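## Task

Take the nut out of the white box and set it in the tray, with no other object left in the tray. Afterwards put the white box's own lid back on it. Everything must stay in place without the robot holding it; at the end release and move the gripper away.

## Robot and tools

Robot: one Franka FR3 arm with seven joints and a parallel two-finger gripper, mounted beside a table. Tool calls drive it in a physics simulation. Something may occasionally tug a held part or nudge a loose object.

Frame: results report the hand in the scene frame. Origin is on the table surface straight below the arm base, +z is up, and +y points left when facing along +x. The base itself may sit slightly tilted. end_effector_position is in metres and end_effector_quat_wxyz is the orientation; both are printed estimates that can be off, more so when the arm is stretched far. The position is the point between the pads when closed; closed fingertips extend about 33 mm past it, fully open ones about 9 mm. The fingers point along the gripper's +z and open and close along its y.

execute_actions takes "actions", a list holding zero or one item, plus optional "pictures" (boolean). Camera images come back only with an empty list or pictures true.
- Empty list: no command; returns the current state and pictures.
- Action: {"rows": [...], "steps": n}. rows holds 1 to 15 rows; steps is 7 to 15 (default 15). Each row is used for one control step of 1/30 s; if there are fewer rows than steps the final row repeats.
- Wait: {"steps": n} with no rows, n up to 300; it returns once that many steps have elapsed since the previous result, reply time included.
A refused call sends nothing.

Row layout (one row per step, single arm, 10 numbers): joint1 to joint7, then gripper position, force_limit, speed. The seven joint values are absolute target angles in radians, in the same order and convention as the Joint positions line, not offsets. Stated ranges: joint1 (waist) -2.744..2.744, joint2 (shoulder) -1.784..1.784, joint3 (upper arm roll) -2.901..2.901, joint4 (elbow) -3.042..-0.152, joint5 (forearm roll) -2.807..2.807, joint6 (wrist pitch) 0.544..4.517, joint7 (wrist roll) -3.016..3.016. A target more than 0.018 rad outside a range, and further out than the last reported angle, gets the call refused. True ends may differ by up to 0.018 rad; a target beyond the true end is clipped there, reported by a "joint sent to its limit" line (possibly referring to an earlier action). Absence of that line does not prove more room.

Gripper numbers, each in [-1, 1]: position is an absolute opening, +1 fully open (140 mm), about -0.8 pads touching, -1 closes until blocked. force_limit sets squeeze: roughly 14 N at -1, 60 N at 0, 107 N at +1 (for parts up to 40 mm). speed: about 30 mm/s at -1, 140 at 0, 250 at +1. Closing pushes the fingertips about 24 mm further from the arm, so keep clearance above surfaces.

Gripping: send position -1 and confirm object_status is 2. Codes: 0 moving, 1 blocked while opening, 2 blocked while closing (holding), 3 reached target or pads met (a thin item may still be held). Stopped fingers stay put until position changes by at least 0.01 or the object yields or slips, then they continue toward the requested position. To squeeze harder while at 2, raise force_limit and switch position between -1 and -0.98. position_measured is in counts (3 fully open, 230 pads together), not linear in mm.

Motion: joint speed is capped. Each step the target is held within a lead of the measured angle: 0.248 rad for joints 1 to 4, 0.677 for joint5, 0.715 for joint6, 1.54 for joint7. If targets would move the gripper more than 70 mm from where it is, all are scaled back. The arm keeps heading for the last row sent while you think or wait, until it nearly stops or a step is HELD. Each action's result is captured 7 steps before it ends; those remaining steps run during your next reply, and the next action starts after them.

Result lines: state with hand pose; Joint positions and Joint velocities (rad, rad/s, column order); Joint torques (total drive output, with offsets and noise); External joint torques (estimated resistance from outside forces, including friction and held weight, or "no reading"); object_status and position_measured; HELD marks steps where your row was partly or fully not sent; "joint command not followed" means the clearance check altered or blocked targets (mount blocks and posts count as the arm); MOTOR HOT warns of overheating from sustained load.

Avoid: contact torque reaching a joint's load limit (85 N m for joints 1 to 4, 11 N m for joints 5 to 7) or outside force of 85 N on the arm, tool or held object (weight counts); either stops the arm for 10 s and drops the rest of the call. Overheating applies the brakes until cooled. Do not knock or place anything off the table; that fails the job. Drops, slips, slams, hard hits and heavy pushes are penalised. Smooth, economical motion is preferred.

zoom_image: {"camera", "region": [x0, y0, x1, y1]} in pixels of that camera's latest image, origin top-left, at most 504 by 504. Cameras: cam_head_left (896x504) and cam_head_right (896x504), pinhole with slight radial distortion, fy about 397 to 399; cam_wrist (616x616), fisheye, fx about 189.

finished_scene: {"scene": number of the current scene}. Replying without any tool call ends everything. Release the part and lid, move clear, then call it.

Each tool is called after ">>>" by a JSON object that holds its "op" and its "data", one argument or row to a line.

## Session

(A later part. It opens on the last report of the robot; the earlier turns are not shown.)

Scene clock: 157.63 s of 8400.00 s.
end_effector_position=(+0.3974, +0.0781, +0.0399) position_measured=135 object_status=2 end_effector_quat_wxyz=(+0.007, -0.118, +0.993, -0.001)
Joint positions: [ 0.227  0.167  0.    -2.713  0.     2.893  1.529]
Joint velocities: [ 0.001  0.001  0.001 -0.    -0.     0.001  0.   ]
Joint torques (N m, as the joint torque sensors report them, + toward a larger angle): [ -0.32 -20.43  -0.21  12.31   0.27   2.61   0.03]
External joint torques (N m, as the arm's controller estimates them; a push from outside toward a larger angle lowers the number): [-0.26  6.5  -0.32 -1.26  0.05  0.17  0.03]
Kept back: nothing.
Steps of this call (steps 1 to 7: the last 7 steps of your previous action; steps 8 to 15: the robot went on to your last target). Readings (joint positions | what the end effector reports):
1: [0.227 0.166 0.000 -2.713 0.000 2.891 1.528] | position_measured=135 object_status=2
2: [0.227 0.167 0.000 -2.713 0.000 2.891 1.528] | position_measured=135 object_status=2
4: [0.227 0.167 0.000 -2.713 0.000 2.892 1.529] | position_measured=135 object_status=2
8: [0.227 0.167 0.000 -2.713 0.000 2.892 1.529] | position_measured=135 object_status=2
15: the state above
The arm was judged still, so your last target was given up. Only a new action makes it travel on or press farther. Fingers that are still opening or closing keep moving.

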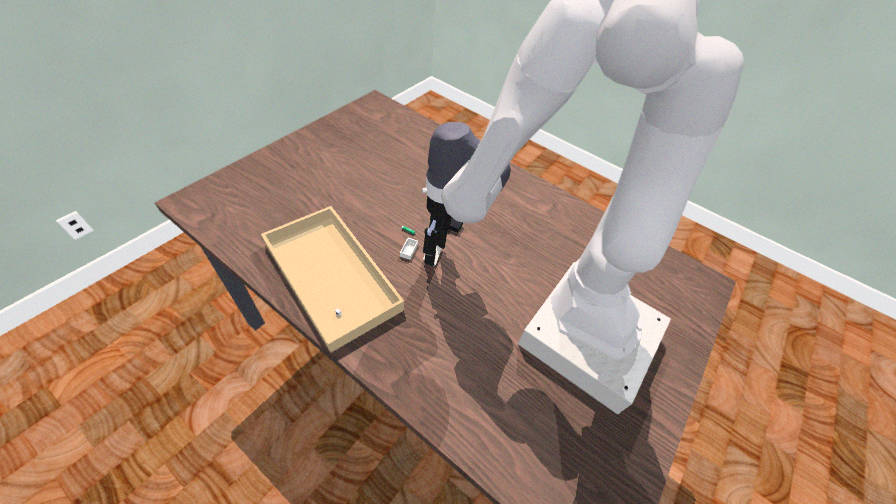

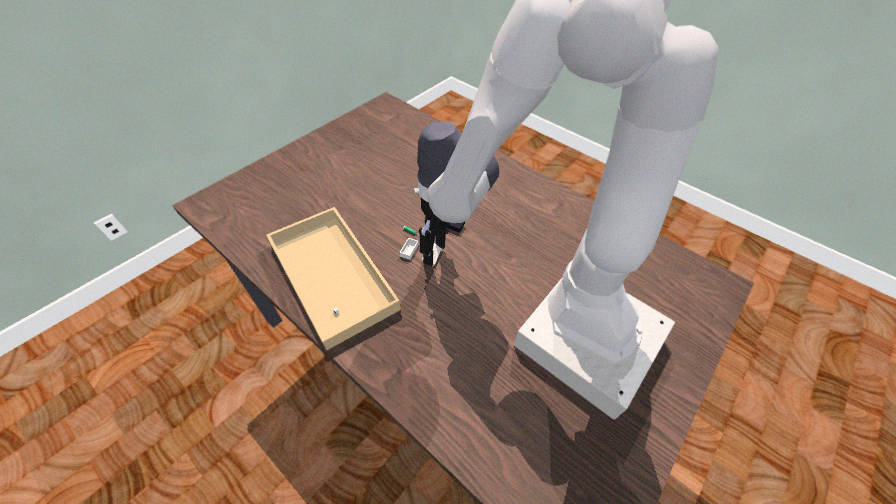

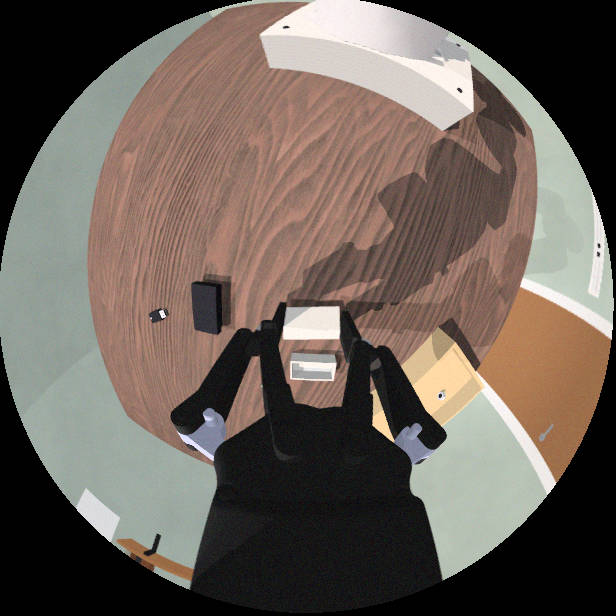

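>>> {"op": "execute_actions", "data": {
  "actions": [
    {"rows":[[0.225,0.165,0,-2.714,0,2.882,1.53,0.1,-0.3,-0.3]],"steps":15}
  ]
}}

>>> {"op": "execute_actions", "data": {
  "actions": [
    {"rows":[[0.225,0.172,0,-2.687,0,2.862,1.53,0.1,-0.3,-0.3]],"steps":15}
  ]
}}

>>> {"op": "execute_actions", "data": {
  "actions": [
    {"rows":[[0.225,0.182,0,-2.687,0,2.872,1.53,0.1,-0.3,-0.3]],"steps":15}
  ]
}}

>>> {"op": "execute_actions", "data": {
  "actions": [
    {"steps":12}
  ],
  "pictures": true
}}

>>> {"op": "zoom_image", "data": {
  "camera": "cam_wrist",
  "region": [240,240,390,390]
}}

Scene clock: 158.83 s of 8400.00 s.
end_effector_position=(+0.3962, +0.0779, +0.0402) position_measured=117 object_status=0 end_effector_quat_wxyz=(+0.005, -0.118, +0.993, -0.001)
Joint positions: [ 0.227  0.165  0.    -2.713  0.     2.886  1.529]
Joint velocities: [ 0.001 -0.001 -0.001  0.001 -0.    -0.011  0.   ]
Joint torques (N m, as the joint torque sensors report them, + toward a larger angle): [  0.03 -26.54  -0.11  12.66   0.18   2.24  -0.03]
External joint torques (N m, as the arm's controller estimates them; a push from outside toward a larger angle lowers the number): [ 0.11  0.48 -0.18 -1.06 -0.04 -0.22 -0.03]
Steps of this call (steps 1 to 28: nothing new was sent; steps 29 to 36: the first 8 steps of this action). Readings (joint positions | what the end effector reports):
29: [0.227 0.166 0.000 -2.713 0.000 2.892 1.529] | position_measured=135 object_status=0
30: [0.227 0.165 0.000 -2.713 0.000 2.891 1.529] | position_measured=135 object_status=0
32: [0.227 0.165 0.000 -2.713 0.000 2.889 1.529] | position_measured=120 object_status=0
36: the state above

Scene clock: 159.33 s of 8400.00 s.
end_effector_position=(+0.4044, +0.0795, +0.0431) position_measured=117 object_status=3 end_effector_quat_wxyz=(+0.006, -0.118, +0.993, -0.001)
Joint positions: [ 0.227  0.17   0.    -2.689  0.     2.869  1.529]
Joint velocities: [-0.     0.006  0.001  0.008 -0.001 -0.027 -0.   ]
Joint torques (N m, as the joint torque sensors report them, + toward a larger angle): [ -0.99 -25.64  -0.37  14.59   0.27   2.02  -0.02]
External joint torques (N m, as the arm's controller estimates them; a push from outside toward a larger angle lowers the number): [-0.9   1.61 -0.44  0.85  0.04 -0.38 -0.02]
Steps of this call (steps 1 to 7: the last 7 steps of your previous action; steps 8 to 15: the first 8 steps of this action). Readings (joint positions | what the end effector reports):
8: [0.227 0.166 0.000 -2.709 0.000 2.881 1.529] | position_measured=117 object_status=3
9: [0.227 0.168 0.000 -2.702 0.000 2.878 1.529] | position_measured=117 object_status=3
11: [0.227 0.169 0.000 -2.694 0.000 2.874 1.529] | position_measured=117 object_status=3
15: the state above

Scene clock: 159.83 s of 8400.00 s.
end_effector_position=(+0.4011, +0.0788, +0.0390) position_measured=117 object_status=3 end_effector_quat_wxyz=(+0.001, -0.118, +0.993, -0.001)
Joint positions: [ 0.227  0.18   0.    -2.688  0.     2.869  1.529]
Joint velocities: [-0.001  0.003  0.    -0.    -0.     0.005  0.001]
Joint torques (N m, as the joint torque sensors report them, + toward a larger angle): [  0.02 -26.24   0.12  13.5    0.27   2.82  -0.07]
External joint torques (N m, as the arm's controller estimates them; a push from outside toward a larger angle lowers the number): [ 0.14  1.47  0.06 -0.37  0.04  0.39 -0.07]
Steps of this call (steps 1 to 7: the last 7 steps of your previous action; steps 8 to 15: the first 8 steps of this action). Readings (joint positions | what the end effector reports):
8: [0.227 0.172 0.000 -2.689 0.000 2.866 1.529] | position_measured=117 object_status=3
9: [0.227 0.174 0.000 -2.688 0.000 2.867 1.529] | position_measured=117 object_status=3
11: [0.227 0.178 0.000 -2.688 0.000 2.868 1.529] | position_measured=117 object_status=3
15: the state above

Scene clock: 160.23 s of 8400.00 s.
end_effector_position=(+0.4013, +0.0789, +0.0390) position_measured=117 object_status=3 end_effector_quat_wxyz=(+0.001, -0.118, +0.993, -0.001)
Joint positions: [ 0.227  0.18   0.    -2.688  0.     2.869  1.529]
Joint velocities: [-0.001  0.    -0.     0.    -0.     0.001  0.001]
Joint torques (N m, as the joint torque sensors report them, + toward a larger angle): [ -0.61 -26.02  -1.2   13.77   0.35   2.96   0.  ]
External joint torques (N m, as the arm's controller estimates them; a push from outside toward a larger angle lowers the number): [-0.43  1.53 -1.19 -0.02  0.11  0.54  0.  ]
Kept back: nothing.
Steps of this call (steps 1 to 7: the last 7 steps of your previous action; steps 8 to 12: the robot went on to your last target). Readings (joint positions | what the end effector reports):
1: [0.227 0.180 0.000 -2.688 0.000 2.869 1.529] | position_measured=117 object_status=3
2: [0.227 0.180 0.000 -2.688 0.000 2.869 1.529] | position_measured=117 object_status=3
4: [0.227 0.180 0.000 -2.688 0.000 2.869 1.529] | position_measured=117 object_status=3
8: [0.227 0.180 0.000 -2.688 0.000 2.869 1.529] | position_measured=117 object_status=3
12: the state above

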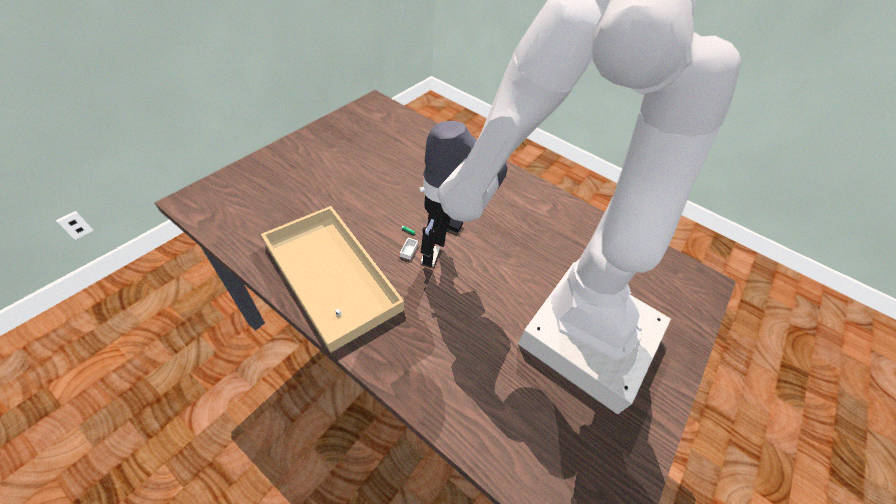

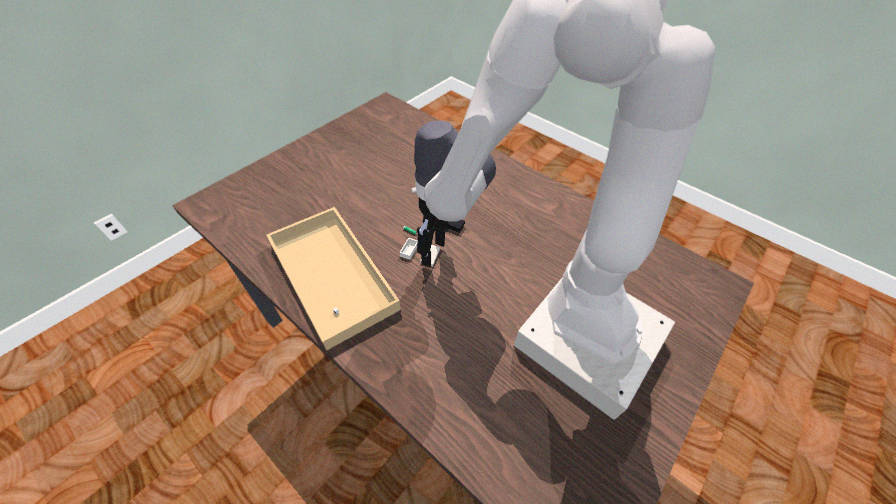

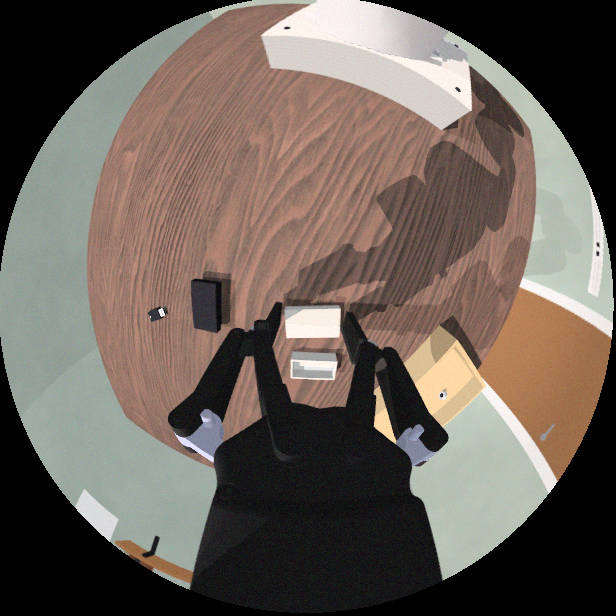

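Region (240, 240, 390, 390) of cam_wrist's 616x616 image, scaled by 3.360, with more detail than that image has.

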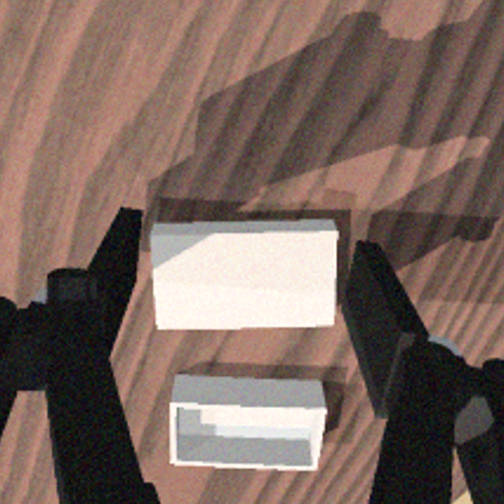

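>>> {"op": "execute_actions", "data": {
  "actions": [
    {"rows":[[0.225,0.182,0,-2.687,0,2.872,1.53,-1,-0.3,-0.5]],"steps":15}
  ]
}}

>>> {"op": "execute_actions", "data": {
  "actions": [
    {"rows":[[0.225,0.182,0,-2.687,0,2.872,1.53,-1,-0.3,-0.5],[0.225,0.12,0,-2.695,0,2.815,1.53,-1,-0.3,-0.5],[0.225,0.12,0,-2.695,0,2.815,1.53,-1,-0.3,-0.5],[0.225,0.12,0,-2.695,0,2.815,1.53,-1,-0.3,-0.5],[0.225,0.055,0,-2.70,0,2.758,1.53,-1,-0.3,-0.5]],"steps":15}
  ]
}}

>>> {"op": "execute_actions", "data": {
  "actions": [
    {"rows":[[0.228,0.09,0,-2.63,0,2.723,1.56,-1,-0.3,-0.5],[0.228,0.09,0,-2.63,0,2.723,1.56,-1,-0.3,-0.5],[0.228,0.09,0,-2.63,0,2.723,1.56,-1,-0.3,-0.5],[0.228,0.155,0,-2.535,0,2.693,1.56,-1,-0.3,-0.5]],"steps":15}
  ]
}}

>>> {"op": "execute_actions", "data": {
  "actions": [
    {"steps":20}
  ],
  "pictures": true
}}

>>> {"op": "zoom_image", "data": {
  "camera": "cam_wrist",
  "region": [240,240,390,390]
}}

>>> {"op": "zoom_image", "data": {
  "camera": "cam_head_right",
  "region": [370,200,460,280]
}}

Scene clock: 161.80 s of 8400.00 s.
end_effector_position=(+0.4036, +0.0795, +0.0403) position_measured=148 object_status=0 end_effector_quat_wxyz=(+0.004, -0.118, +0.993, -0.001)
Joint positions: [ 0.227  0.179  0.    -2.687  0.     2.871  1.529]
Joint velocities: [-0.002 -0.017  0.003  0.014 -0.     0.016 -0.   ]
Joint torques (N m, as the joint torque sensors report them, + toward a larger angle): [ -1.   -23.9   -0.8   11.19   0.26   2.14   0.06]
External joint torques (N m, as the arm's controller estimates them; a push from outside toward a larger angle lowers the number): [-0.9   4.   -0.87 -2.76  0.03 -0.3   0.06]
Steps of this call (steps 1 to 15: the robot went on to your last target; steps 16 to 39: nothing new was sent; steps 40 to 47: the first 8 steps of this action). Readings (joint positions | what the end effector reports):
40: [0.227 0.180 0.000 -2.688 0.000 2.870 1.529] | position_measured=117 object_status=0
41: [0.227 0.180 0.000 -2.688 0.000 2.870 1.529] | position_measured=120 object_status=0
43: [0.227 0.181 0.000 -2.688 0.000 2.870 1.529] | position_measured=129 object_status=0
47: the state above

Scene clock: 162.30 s of 8400.00 s.
end_effector_position=(+0.4126, +0.0816, +0.0756) position_measured=217 object_status=0 end_effector_quat_wxyz=(+0.018, -0.118, +0.993, -0.000)
Joint positions: [ 0.227  0.071  0.001 -2.697  0.     2.802  1.529]
Joint velocities: [ 0.001 -0.296  0.     0.001  0.001 -0.223  0.   ]
Joint torques (N m, as the joint torque sensors report them, + toward a larger angle): [ -0.5  -20.24  -0.68  12.37   0.35   1.25  -0.01]
External joint torques (N m, as the arm's controller estimates them; a push from outside toward a larger angle lowers the number): [-0.46 -0.83 -0.69  0.05  0.03 -0.56 -0.01]
Steps of this call (steps 1 to 7: the last 7 steps of your previous action; steps 8 to 15: the first 8 steps of this action). Readings (joint positions | what the end effector reports):
8: [0.227 0.176 0.001 -2.685 0.000 2.874 1.529] | position_measured=184 object_status=0
9: [0.227 0.168 0.001 -2.688 0.000 2.865 1.529] | position_measured=189 object_status=0
11: [0.227 0.141 0.001 -2.692 0.000 2.849 1.529] | position_measured=198 object_status=0
15: the state above

Scene clock: 162.80 s of 8400.00 s.
end_effector_position=(+0.4541, +0.0898, +0.0833) position_measured=232 object_status=3 end_effector_quat_wxyz=(+0.013, -0.110, +0.994, -0.000)
Joint positions: [ 0.227  0.143  0.001 -2.551  0.     2.718  1.545]
Joint velocities: [-0.001  0.133  0.001  0.21   0.001 -0.121  0.039]
Joint torques (N m, as the joint torque sensors report them, + toward a larger angle): [  1.32 -28.79  -0.18  15.58   0.48   1.83  -0.02]
External joint torques (N m, as the arm's controller estimates them; a push from outside toward a larger angle lowers the number): [ 1.34  0.95 -0.32  0.82  0.18 -0.32 -0.02]
Steps of this call (steps 1 to 7: the last 7 steps of your previous action; steps 8 to 15: the first 8 steps of this action). Readings (joint positions | what the end effector reports):
8: [0.227 0.064 0.001 -2.686 0.000 2.762 1.531] | position_measured=232 object_status=0
9: [0.227 0.073 0.001 -2.668 0.000 2.756 1.534] | position_measured=232 object_status=3
11: [0.227 0.095 0.001 -2.628 0.000 2.740 1.538] | position_measured=232 object_status=3
15: the state above

Scene clock: 163.47 s of 8400.00 s.
end_effector_position=(+0.4524, +0.0895, +0.0811) position_measured=232 object_status=3 end_effector_quat_wxyz=(+0.003, -0.105, +0.994, -0.001)
Joint positions: [ 0.227  0.153  0.001 -2.537  0.     2.696  1.555]
Joint velocities: [-0.001  0.    -0.     0.002  0.    -0.002  0.005]
Joint torques (N m, as the joint torque sensors report them, + toward a larger angle): [  0.56 -28.58  -0.55  16.93   0.46   2.11   0.13]
External joint torques (N m, as the arm's controller estimates them; a push from outside toward a larger angle lowers the number): [ 0.65  1.36 -0.61 -0.1   0.1  -0.33  0.13]
Kept back: nothing.
Steps of this call (steps 1 to 7: the last 7 steps of your previous action; steps 8 to 20: the robot went on to your last target). Readings (joint positions | what the end effector reports):
1: [0.227 0.147 0.001 -2.545 0.000 2.714 1.546] | position_measured=232 object_status=3
2: [0.227 0.149 0.001 -2.542 0.000 2.711 1.547] | position_measured=232 object_status=3
4: [0.227 0.152 0.001 -2.539 0.000 2.706 1.549] | position_measured=232 object_status=3
8: [0.227 0.153 0.001 -2.538 0.000 2.700 1.552] | position_measured=232 object_status=3
20: the state above

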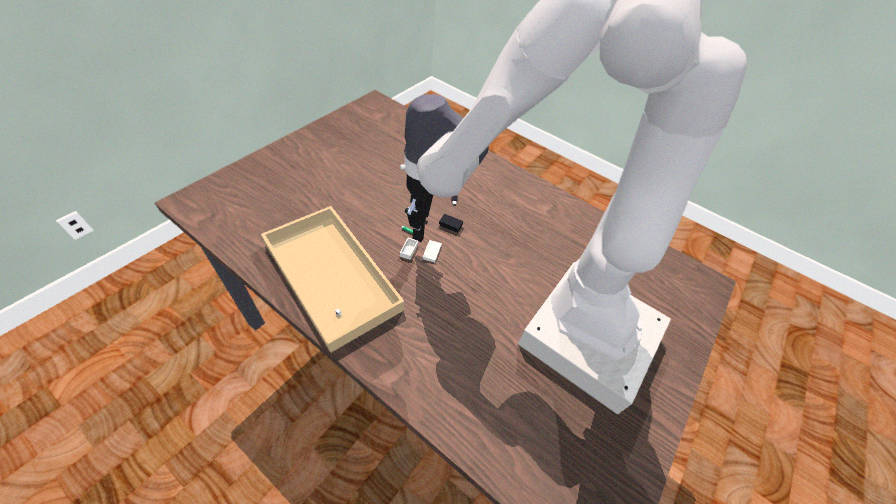

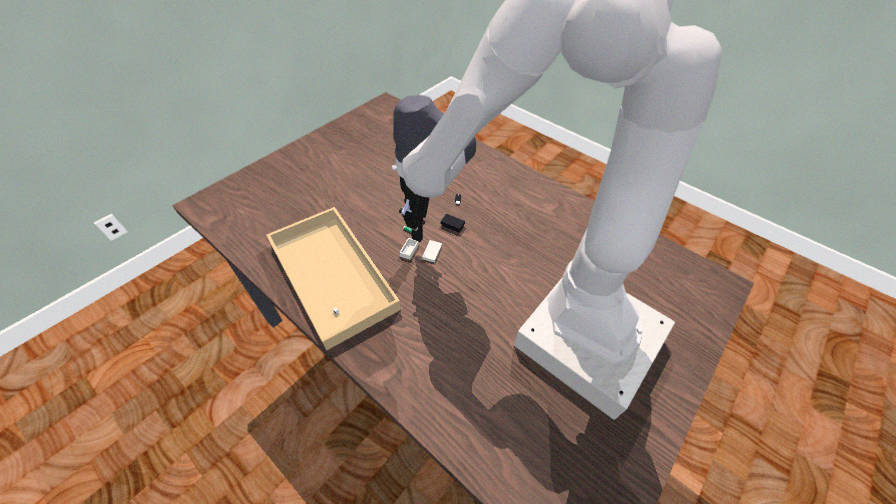

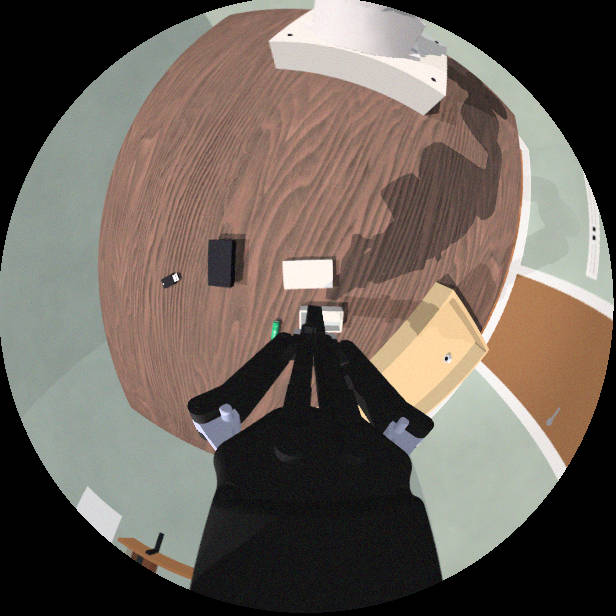

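Region (240, 240, 390, 390) of cam_wrist's 616x616 image, scaled by 3.360, with more detail than that image has.

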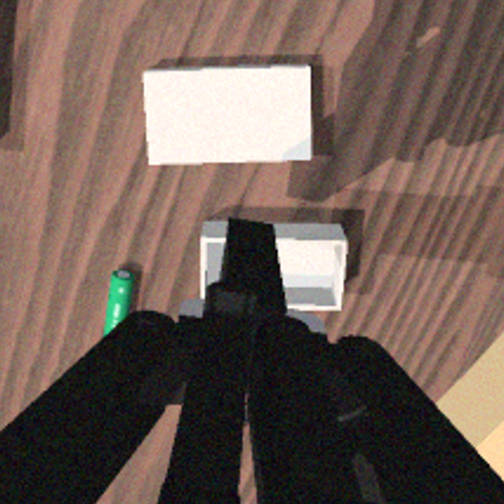

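Region (370, 200, 460, 280) of cam_head_right's 896x504 image, scaled by 5.600, with more detail than that image has.

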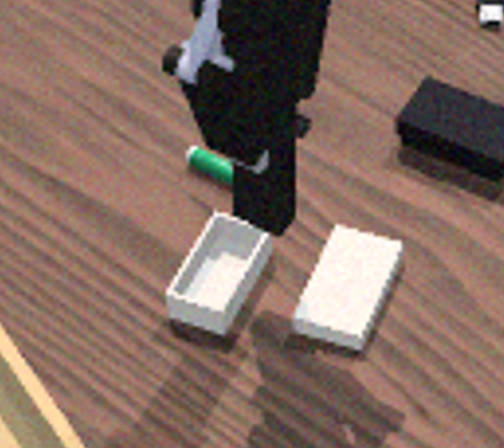

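>>> {"op": "execute_actions", "data": {
  "actions": [
    {"rows":[[0.221,0.09,0,-2.63,0,2.723,1.5,0.12,-0.3,0],[0.221,0.09,0,-2.63,0,2.723,1.5,0.12,-0.3,0],[0.221,0.09,0,-2.63,0,2.723,1.5,0.12,-0.3,0],[0.221,0.075,0,-2.698,0,2.776,1.5,0.12,-0.3,0]],"steps":15}
  ]
}}

>>> {"op": "execute_actions", "data": {
  "actions": [
    {"rows":[[0.221,0.13,0,-2.694,0,2.827,1.5,0.12,-0.3,0]],"steps":15}
  ]
}}

>>> {"op": "execute_actions", "data": {
  "actions": [
    {"steps":15}
  ],
  "pictures": true
}}

>>> {"op": "zoom_image", "data": {
  "camera": "cam_wrist",
  "region": [240,240,390,390]
}}

Scene clock: 164.30 s of 8400.00 s.
end_effector_position=(+0.3994, +0.0776, +0.0698) position_measured=181 object_status=0 end_effector_quat_wxyz=(-0.009, -0.118, +0.993, -0.002)
Joint positions: [ 0.224  0.082  0.001 -2.685  0.     2.747  1.526]
Joint velocities: [-0.002 -0.03  -0.    -0.192 -0.001  0.138 -0.076]
Joint torques (N m, as the joint torque sensors report them, + toward a larger angle): [ -2.16 -29.49  -1.34  15.46   0.38   3.38  -0.29]
External joint torques (N m, as the arm's controller estimates them; a push from outside toward a larger angle lowers the number): [-1.95 -1.45 -1.2  -3.4   0.01  0.46 -0.29]
Steps of this call (steps 1 to 15: the robot went on to your last target; steps 16 to 17: nothing new was sent; steps 18 to 25: the first 8 steps of this action). Readings (joint positions | what the end effector reports):
18: [0.227 0.141 0.001 -2.554 0.000 2.702 1.552] | position_measured=232 object_status=0
19: [0.226 0.123 0.001 -2.580 0.000 2.705 1.547] | position_measured=232 object_status=0
21: [0.224 0.099 0.001 -2.621 0.000 2.719 1.538] | position_measured=211 object_status=0
25: the state above

Scene clock: 164.80 s of 8400.00 s.
end_effector_position=(+0.3984, +0.0772, +0.0538) position_measured=114 object_status=3 end_effector_quat_wxyz=(-0.005, -0.127, +0.992, -0.002)
Joint positions: [ 0.224  0.128  0.001 -2.694  0.     2.812  1.508]
Joint velocities: [ 0.001  0.013 -0.002 -0.    -0.001  0.075 -0.013]
Joint torques (N m, as the joint torque sensors report them, + toward a larger angle): [ -0.44 -26.16  -1.56  13.44   0.33   2.84  -0.16]
External joint torques (N m, as the arm's controller estimates them; a push from outside toward a larger angle lowers the number): [-0.36  1.   -1.61 -1.45  0.07  0.43 -0.16]
Steps of this call (steps 1 to 7: the last 7 steps of your previous action; steps 8 to 15: the first 8 steps of this action). Readings (joint positions | what the end effector reports):
8: [0.224 0.084 0.001 -2.694 0.000 2.776 1.513] | position_measured=120 object_status=0
9: [0.224 0.097 0.001 -2.692 0.000 2.786 1.512] | position_measured=115 object_status=0
11: [0.224 0.118 0.001 -2.693 0.000 2.798 1.510] | position_measured=114 object_status=0
15: the state above

Scene clock: 165.30 s of 8400.00 s.
end_effector_position=(+0.4021, +0.0780, +0.0547) position_measured=114 object_status=3 end_effector_quat_wxyz=(+0.001, -0.129, +0.992, -0.001)
Joint positions: [ 0.224  0.128  0.001 -2.694  0.     2.824  1.504]
Joint velocities: [ 0.001 -0.     0.001  0.001  0.     0.003 -0.004]
Joint torques (N m, as the joint torque sensors report them, + toward a larger angle): [ -0.62 -25.68  -1.1   13.7    0.36   2.89  -0.19]
External joint torques (N m, as the arm's controller estimates them; a push from outside toward a larger angle lowers the number): [-0.57  1.11 -1.18 -1.02  0.1   0.46 -0.19]
Kept back: nothing.
Steps of this call (steps 1 to 7: the last 7 steps of your previous action; steps 8 to 15: the robot went on to your last target). Readings (joint positions | what the end effector reports):
1: [0.224 0.128 0.001 -2.694 0.000 2.814 1.507] | position_measured=114 object_status=3
2: [0.224 0.128 0.001 -2.694 0.000 2.816 1.507] | position_measured=114 object_status=3
4: [0.224 0.128 0.001 -2.694 0.000 2.819 1.506] | position_measured=114 object_status=3
8: [0.224 0.128 0.001 -2.694 0.000 2.822 1.505] | position_measured=114 object_status=3
15: the state above

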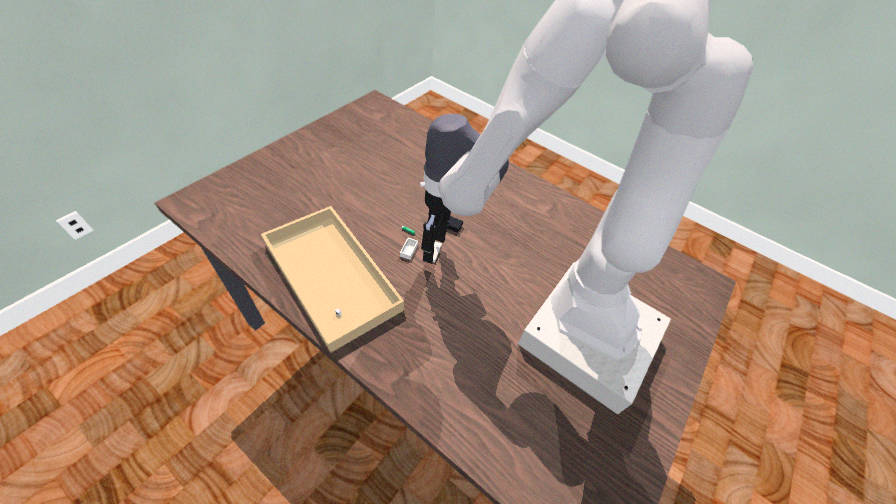

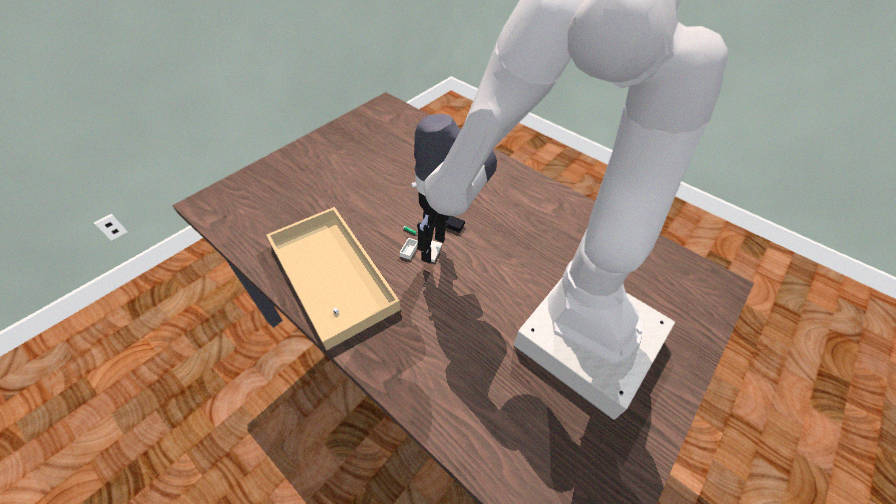

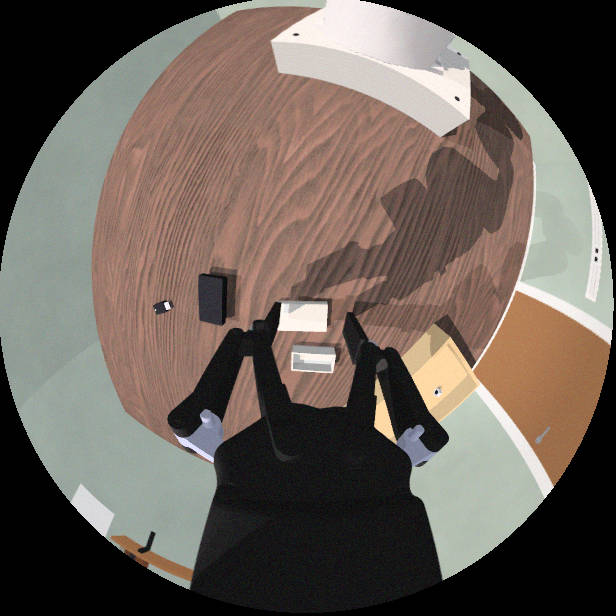

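Region (240, 240, 390, 390) of cam_wrist's 616x616 image, scaled by 3.360, with more detail than that image has.

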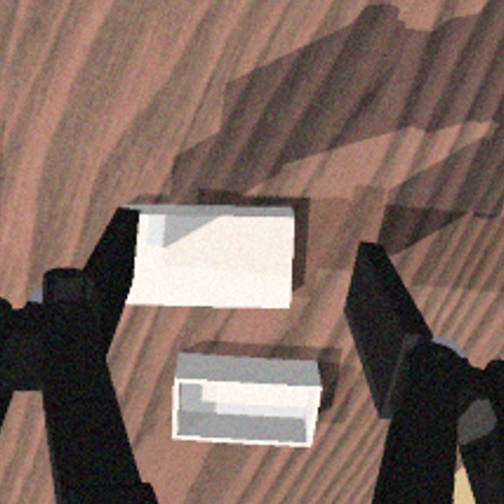

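>>> {"op": "execute_actions", "data": {
  "actions": [
    {"rows":[[0.194,0.13,0,-2.692,0,2.825,1.5,0.12,-0.3,0]],"steps":15}
  ]
}}

>>> {"op": "execute_actions", "data": {
  "actions": [
    {"rows":[[0.194,0.17,0,-2.688,0,2.861,1.5,0.12,-0.3,0]],"steps":15}
  ]
}}

>>> {"op": "execute_actions", "data": {
  "actions": [
    {"rows":[[0.194,0.196,0,-2.685,0,2.884,1.5,0.12,-0.3,0]],"steps":15}
  ]
}}

>>> {"op": "execute_actions", "data": {
  "actions": [
    {"steps":18}
  ],
  "pictures": true
}}

>>> {"op": "zoom_image", "data": {
  "camera": "cam_wrist",
  "region": [240,240,390,390]
}}

Scene clock: 165.93 s of 8400.00 s.
end_effector_position=(+0.4043, +0.0669, +0.0548) position_measured=114 object_status=3 end_effector_quat_wxyz=(+0.002, -0.115, +0.993, -0.001)
Joint positions: [ 0.197  0.128  0.    -2.694  0.     2.824  1.503]
Joint velocities: [-0.007 -0.     0.001  0.     0.     0.001  0.001]
Joint torques (N m, as the joint torque sensors report them, + toward a larger angle): [ -1.23 -25.77  -0.43  14.72   0.32   2.65  -0.19]
External joint torques (N m, as the arm's controller estimates them; a push from outside toward a larger angle lowers the number): [-1.32  1.03 -0.71  0.04  0.08  0.22 -0.19]
Steps of this call (steps 1 to 11: the robot went on to your last target; steps 12 to 19: the first 8 steps of this action). Readings (joint positions | what the end effector reports):
12: [0.219 0.128 0.003 -2.694 0.000 2.824 1.504] | position_measured=114 object_status=3
13: [0.213 0.128 0.002 -2.694 0.000 2.824 1.504] | position_measured=114 object_status=3
15: [0.202 0.128 0.001 -2.694 0.000 2.824 1.503] | position_measured=114 object_status=3
19: the state above

Scene clock: 166.43 s of 8400.00 s.
end_effector_position=(+0.4013, +0.0662, +0.0421) position_measured=114 object_status=3 end_effector_quat_wxyz=(-0.003, -0.115, +0.993, -0.002)
Joint positions: [ 0.197  0.168  0.    -2.69   0.     2.851  1.503]
Joint velocities: [0.001 0.011 0.001 0.    0.001 0.045 0.001]
Joint torques (N m, as the joint torque sensors report them, + toward a larger angle): [ -0.71 -27.61   0.15  13.99   0.32   2.84  -0.24]
External joint torques (N m, as the arm's controller estimates them; a push from outside toward a larger angle lowers the number): [-0.67  0.19  0.02 -0.25  0.09  0.41 -0.24]
Steps of this call (steps 1 to 7: the last 7 steps of your previous action; steps 8 to 15: the first 8 steps of this action). Readings (joint positions | what the end effector reports):
8: [0.197 0.134 0.000 -2.692 0.000 2.830 1.503] | position_measured=114 object_status=3
9: [0.197 0.145 0.000 -2.690 0.000 2.836 1.503] | position_measured=114 object_status=3
11: [0.197 0.160 0.000 -2.690 0.000 2.843 1.503] | position_measured=114 object_status=3
15: the state above

Scene clock: 166.93 s of 8400.00 s.
end_effector_position=(+0.4016, +0.0662, +0.0344) position_measured=114 object_status=3 end_effector_quat_wxyz=(-0.002, -0.115, +0.993, -0.002)
Joint positions: [ 0.197  0.194  0.    -2.687  0.     2.876  1.503]
Joint velocities: [-0.001  0.006 -0.    -0.     0.001  0.032 -0.001]
Joint torques (N m, as the joint torque sensors report them, + toward a larger angle): [ -0.41 -27.08   0.46  13.16   0.31   2.94  -0.22]
External joint torques (N m, as the arm's controller estimates them; a push from outside toward a larger angle lowers the number): [-0.31  0.97  0.38 -0.53  0.1   0.52 -0.22]
Steps of this call (steps 1 to 7: the last 7 steps of your previous action; steps 8 to 15: the first 8 steps of this action). Readings (joint positions | what the end effector reports):
8: [0.197 0.172 0.000 -2.688 0.000 2.861 1.503] | position_measured=114 object_status=3
9: [0.197 0.179 0.000 -2.687 0.000 2.865 1.503] | position_measured=114 object_status=3
11: [0.197 0.189 0.000 -2.687 0.000 2.870 1.503] | position_measured=114 object_status=3
15: the state above

Scene clock: 167.53 s of 8400.00 s.
end_effector_position=(+0.4032, +0.0665, +0.0348) position_measured=114 object_status=3 end_effector_quat_wxyz=(+0.001, -0.115, +0.993, -0.001)
Joint positions: [ 0.197  0.194  0.    -2.687  0.     2.881  1.503]
Joint velocities: [ 0.    -0.    -0.    -0.001 -0.     0.001  0.001]
Joint torques (N m, as the joint torque sensors report them, + toward a larger angle): [ -0.66 -26.34  -0.51  13.59   0.26   2.83  -0.2 ]
External joint torques (N m, as the arm's controller estimates them; a push from outside toward a larger angle lowers the number): [-0.61  1.49 -0.64  0.    0.05  0.41 -0.2 ]
Kept back: nothing.
Steps of this call (steps 1 to 7: the last 7 steps of your previous action; steps 8 to 15: the robot went on to your last target; steps 16 to 18: nothing new was sent). Readings (joint positions | what the end effector reports):
1: [0.197 0.194 0.000 -2.687 0.000 2.877 1.503] | position_measured=114 object_status=3
2: [0.197 0.194 0.000 -2.687 0.000 2.878 1.503] | position_measured=114 object_status=3
4: [0.197 0.194 0.000 -2.687 0.000 2.879 1.503] | position_measured=114 object_status=3
8: [0.197 0.194 0.000 -2.687 0.000 2.880 1.503] | position_measured=114 object_status=3
18: the state above
The arm was judged still, so your last target was given up. Only a new action makes it travel on or press farther. Fingers that are still opening or closing keep moving.

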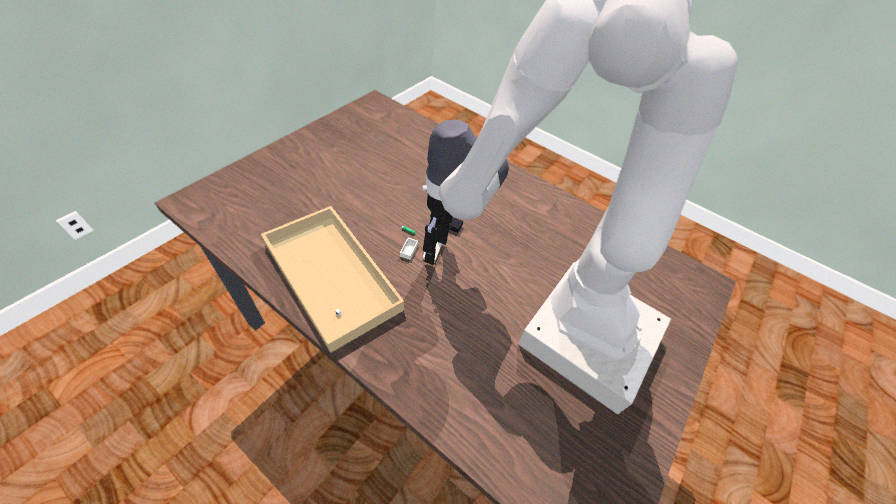

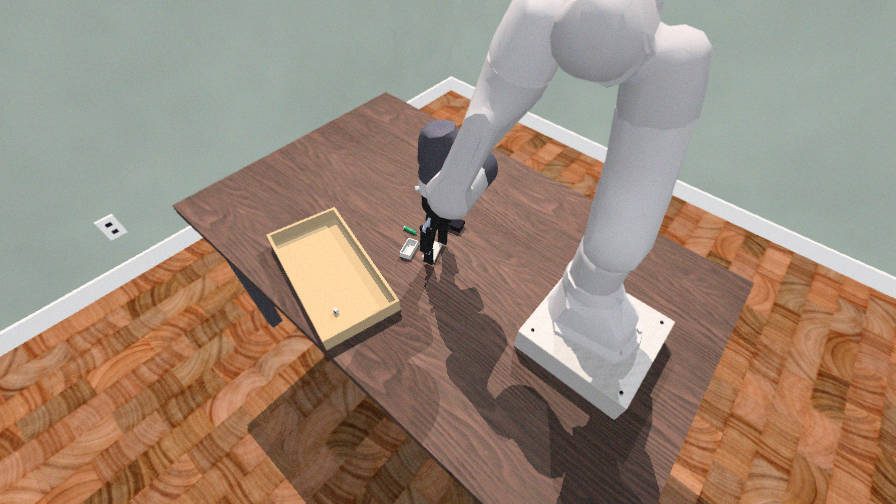

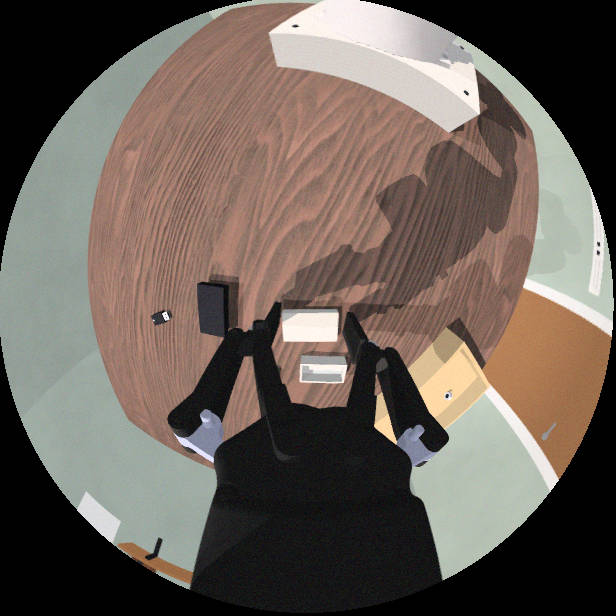

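Region (240, 240, 390, 390) of cam_wrist's 616x616 image, scaled by 3.360, with more detail than that image has.

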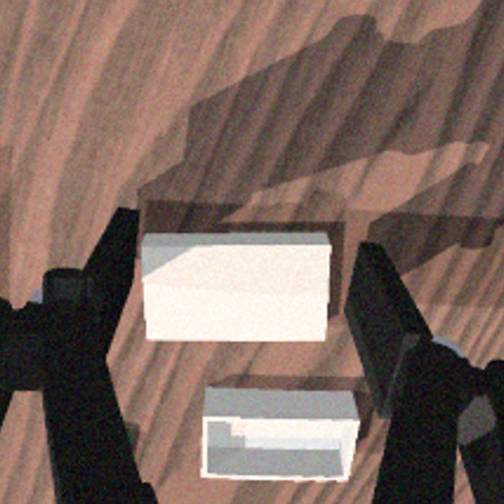

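>>> {"op": "execute_actions", "data": {
  "actions": [
    {"rows":[[0.194,0.196,0,-2.685,0,2.884,1.5,-1,-0.3,-0.5]],"steps":15}
  ]
}}

>>> {"op": "execute_actions", "data": {
  "actions": [
    {"steps":10}
  ]
}}

Scene clock: 168.17 s of 8400.00 s.
end_effector_position=(+0.4046, +0.0667, +0.0356) position_measured=138 object_status=0 end_effector_quat_wxyz=(+0.002, -0.115, +0.993, -0.001)
Joint positions: [ 0.197  0.193  0.    -2.686  0.     2.882  1.503]
Joint velocities: [-0.002  0.001 -0.001  0.    -0.    -0.     0.   ]
Joint torques (N m, as the joint torque sensors report them, + toward a larger angle): [ -0.71 -26.1    0.13  13.02   0.37   2.73  -0.23]
External joint torques (N m, as the arm's controller estimates them; a push from outside toward a larger angle lowers the number): [-0.53  1.87  0.12 -0.71  0.14  0.22 -0.23]
Steps of this call (steps 1 to 11: nothing new was sent; steps 12 to 19: the first 8 steps of this action). Readings (joint positions | what the end effector reports):
12: [0.197 0.194 0.000 -2.687 0.000 2.882 1.503] | position_measured=114 object_status=0
13: [0.197 0.194 0.000 -2.687 0.000 2.882 1.503] | position_measured=117 object_status=0
15: [0.197 0.194 0.000 -2.687 0.000 2.882 1.503] | position_measured=126 object_status=0
19: the state above

Scene clock: 168.50 s of 8400.00 s.
end_effector_position=(+0.4046, +0.0667, +0.0356) position_measured=138 object_status=2 end_effector_quat_wxyz=(+0.002, -0.115, +0.993, -0.001)
Joint positions: [ 0.197  0.193  0.    -2.686  0.     2.882  1.503]
Joint velocities: [ 0.    -0.001 -0.     0.     0.     0.001  0.   ]
Joint torques (N m, as the joint torque sensors report them, + toward a larger angle): [ -0.62 -26.17  -0.27  13.66   0.3    2.76  -0.26]
External joint torques (N m, as the arm's controller estimates them; a push from outside toward a larger angle lowers the number): [-0.47  1.65 -0.31  0.02  0.07  0.33 -0.26]
Kept back: nothing.
Steps of this call (steps 1 to 7: the last 7 steps of your previous action; steps 8 to 10: the robot went on to your last target). Readings (joint positions | what the end effector reports):
1: [0.197 0.193 0.000 -2.686 0.000 2.882 1.503] | position_measured=138 object_status=0
2: [0.197 0.193 0.000 -2.686 0.000 2.882 1.503] | position_measured=138 object_status=0
4: [0.197 0.193 0.000 -2.686 0.000 2.882 1.503] | position_measured=138 object_status=0
8: [0.197 0.193 0.000 -2.686 0.000 2.882 1.503] | position_measured=138 object_status=2
10: the state above


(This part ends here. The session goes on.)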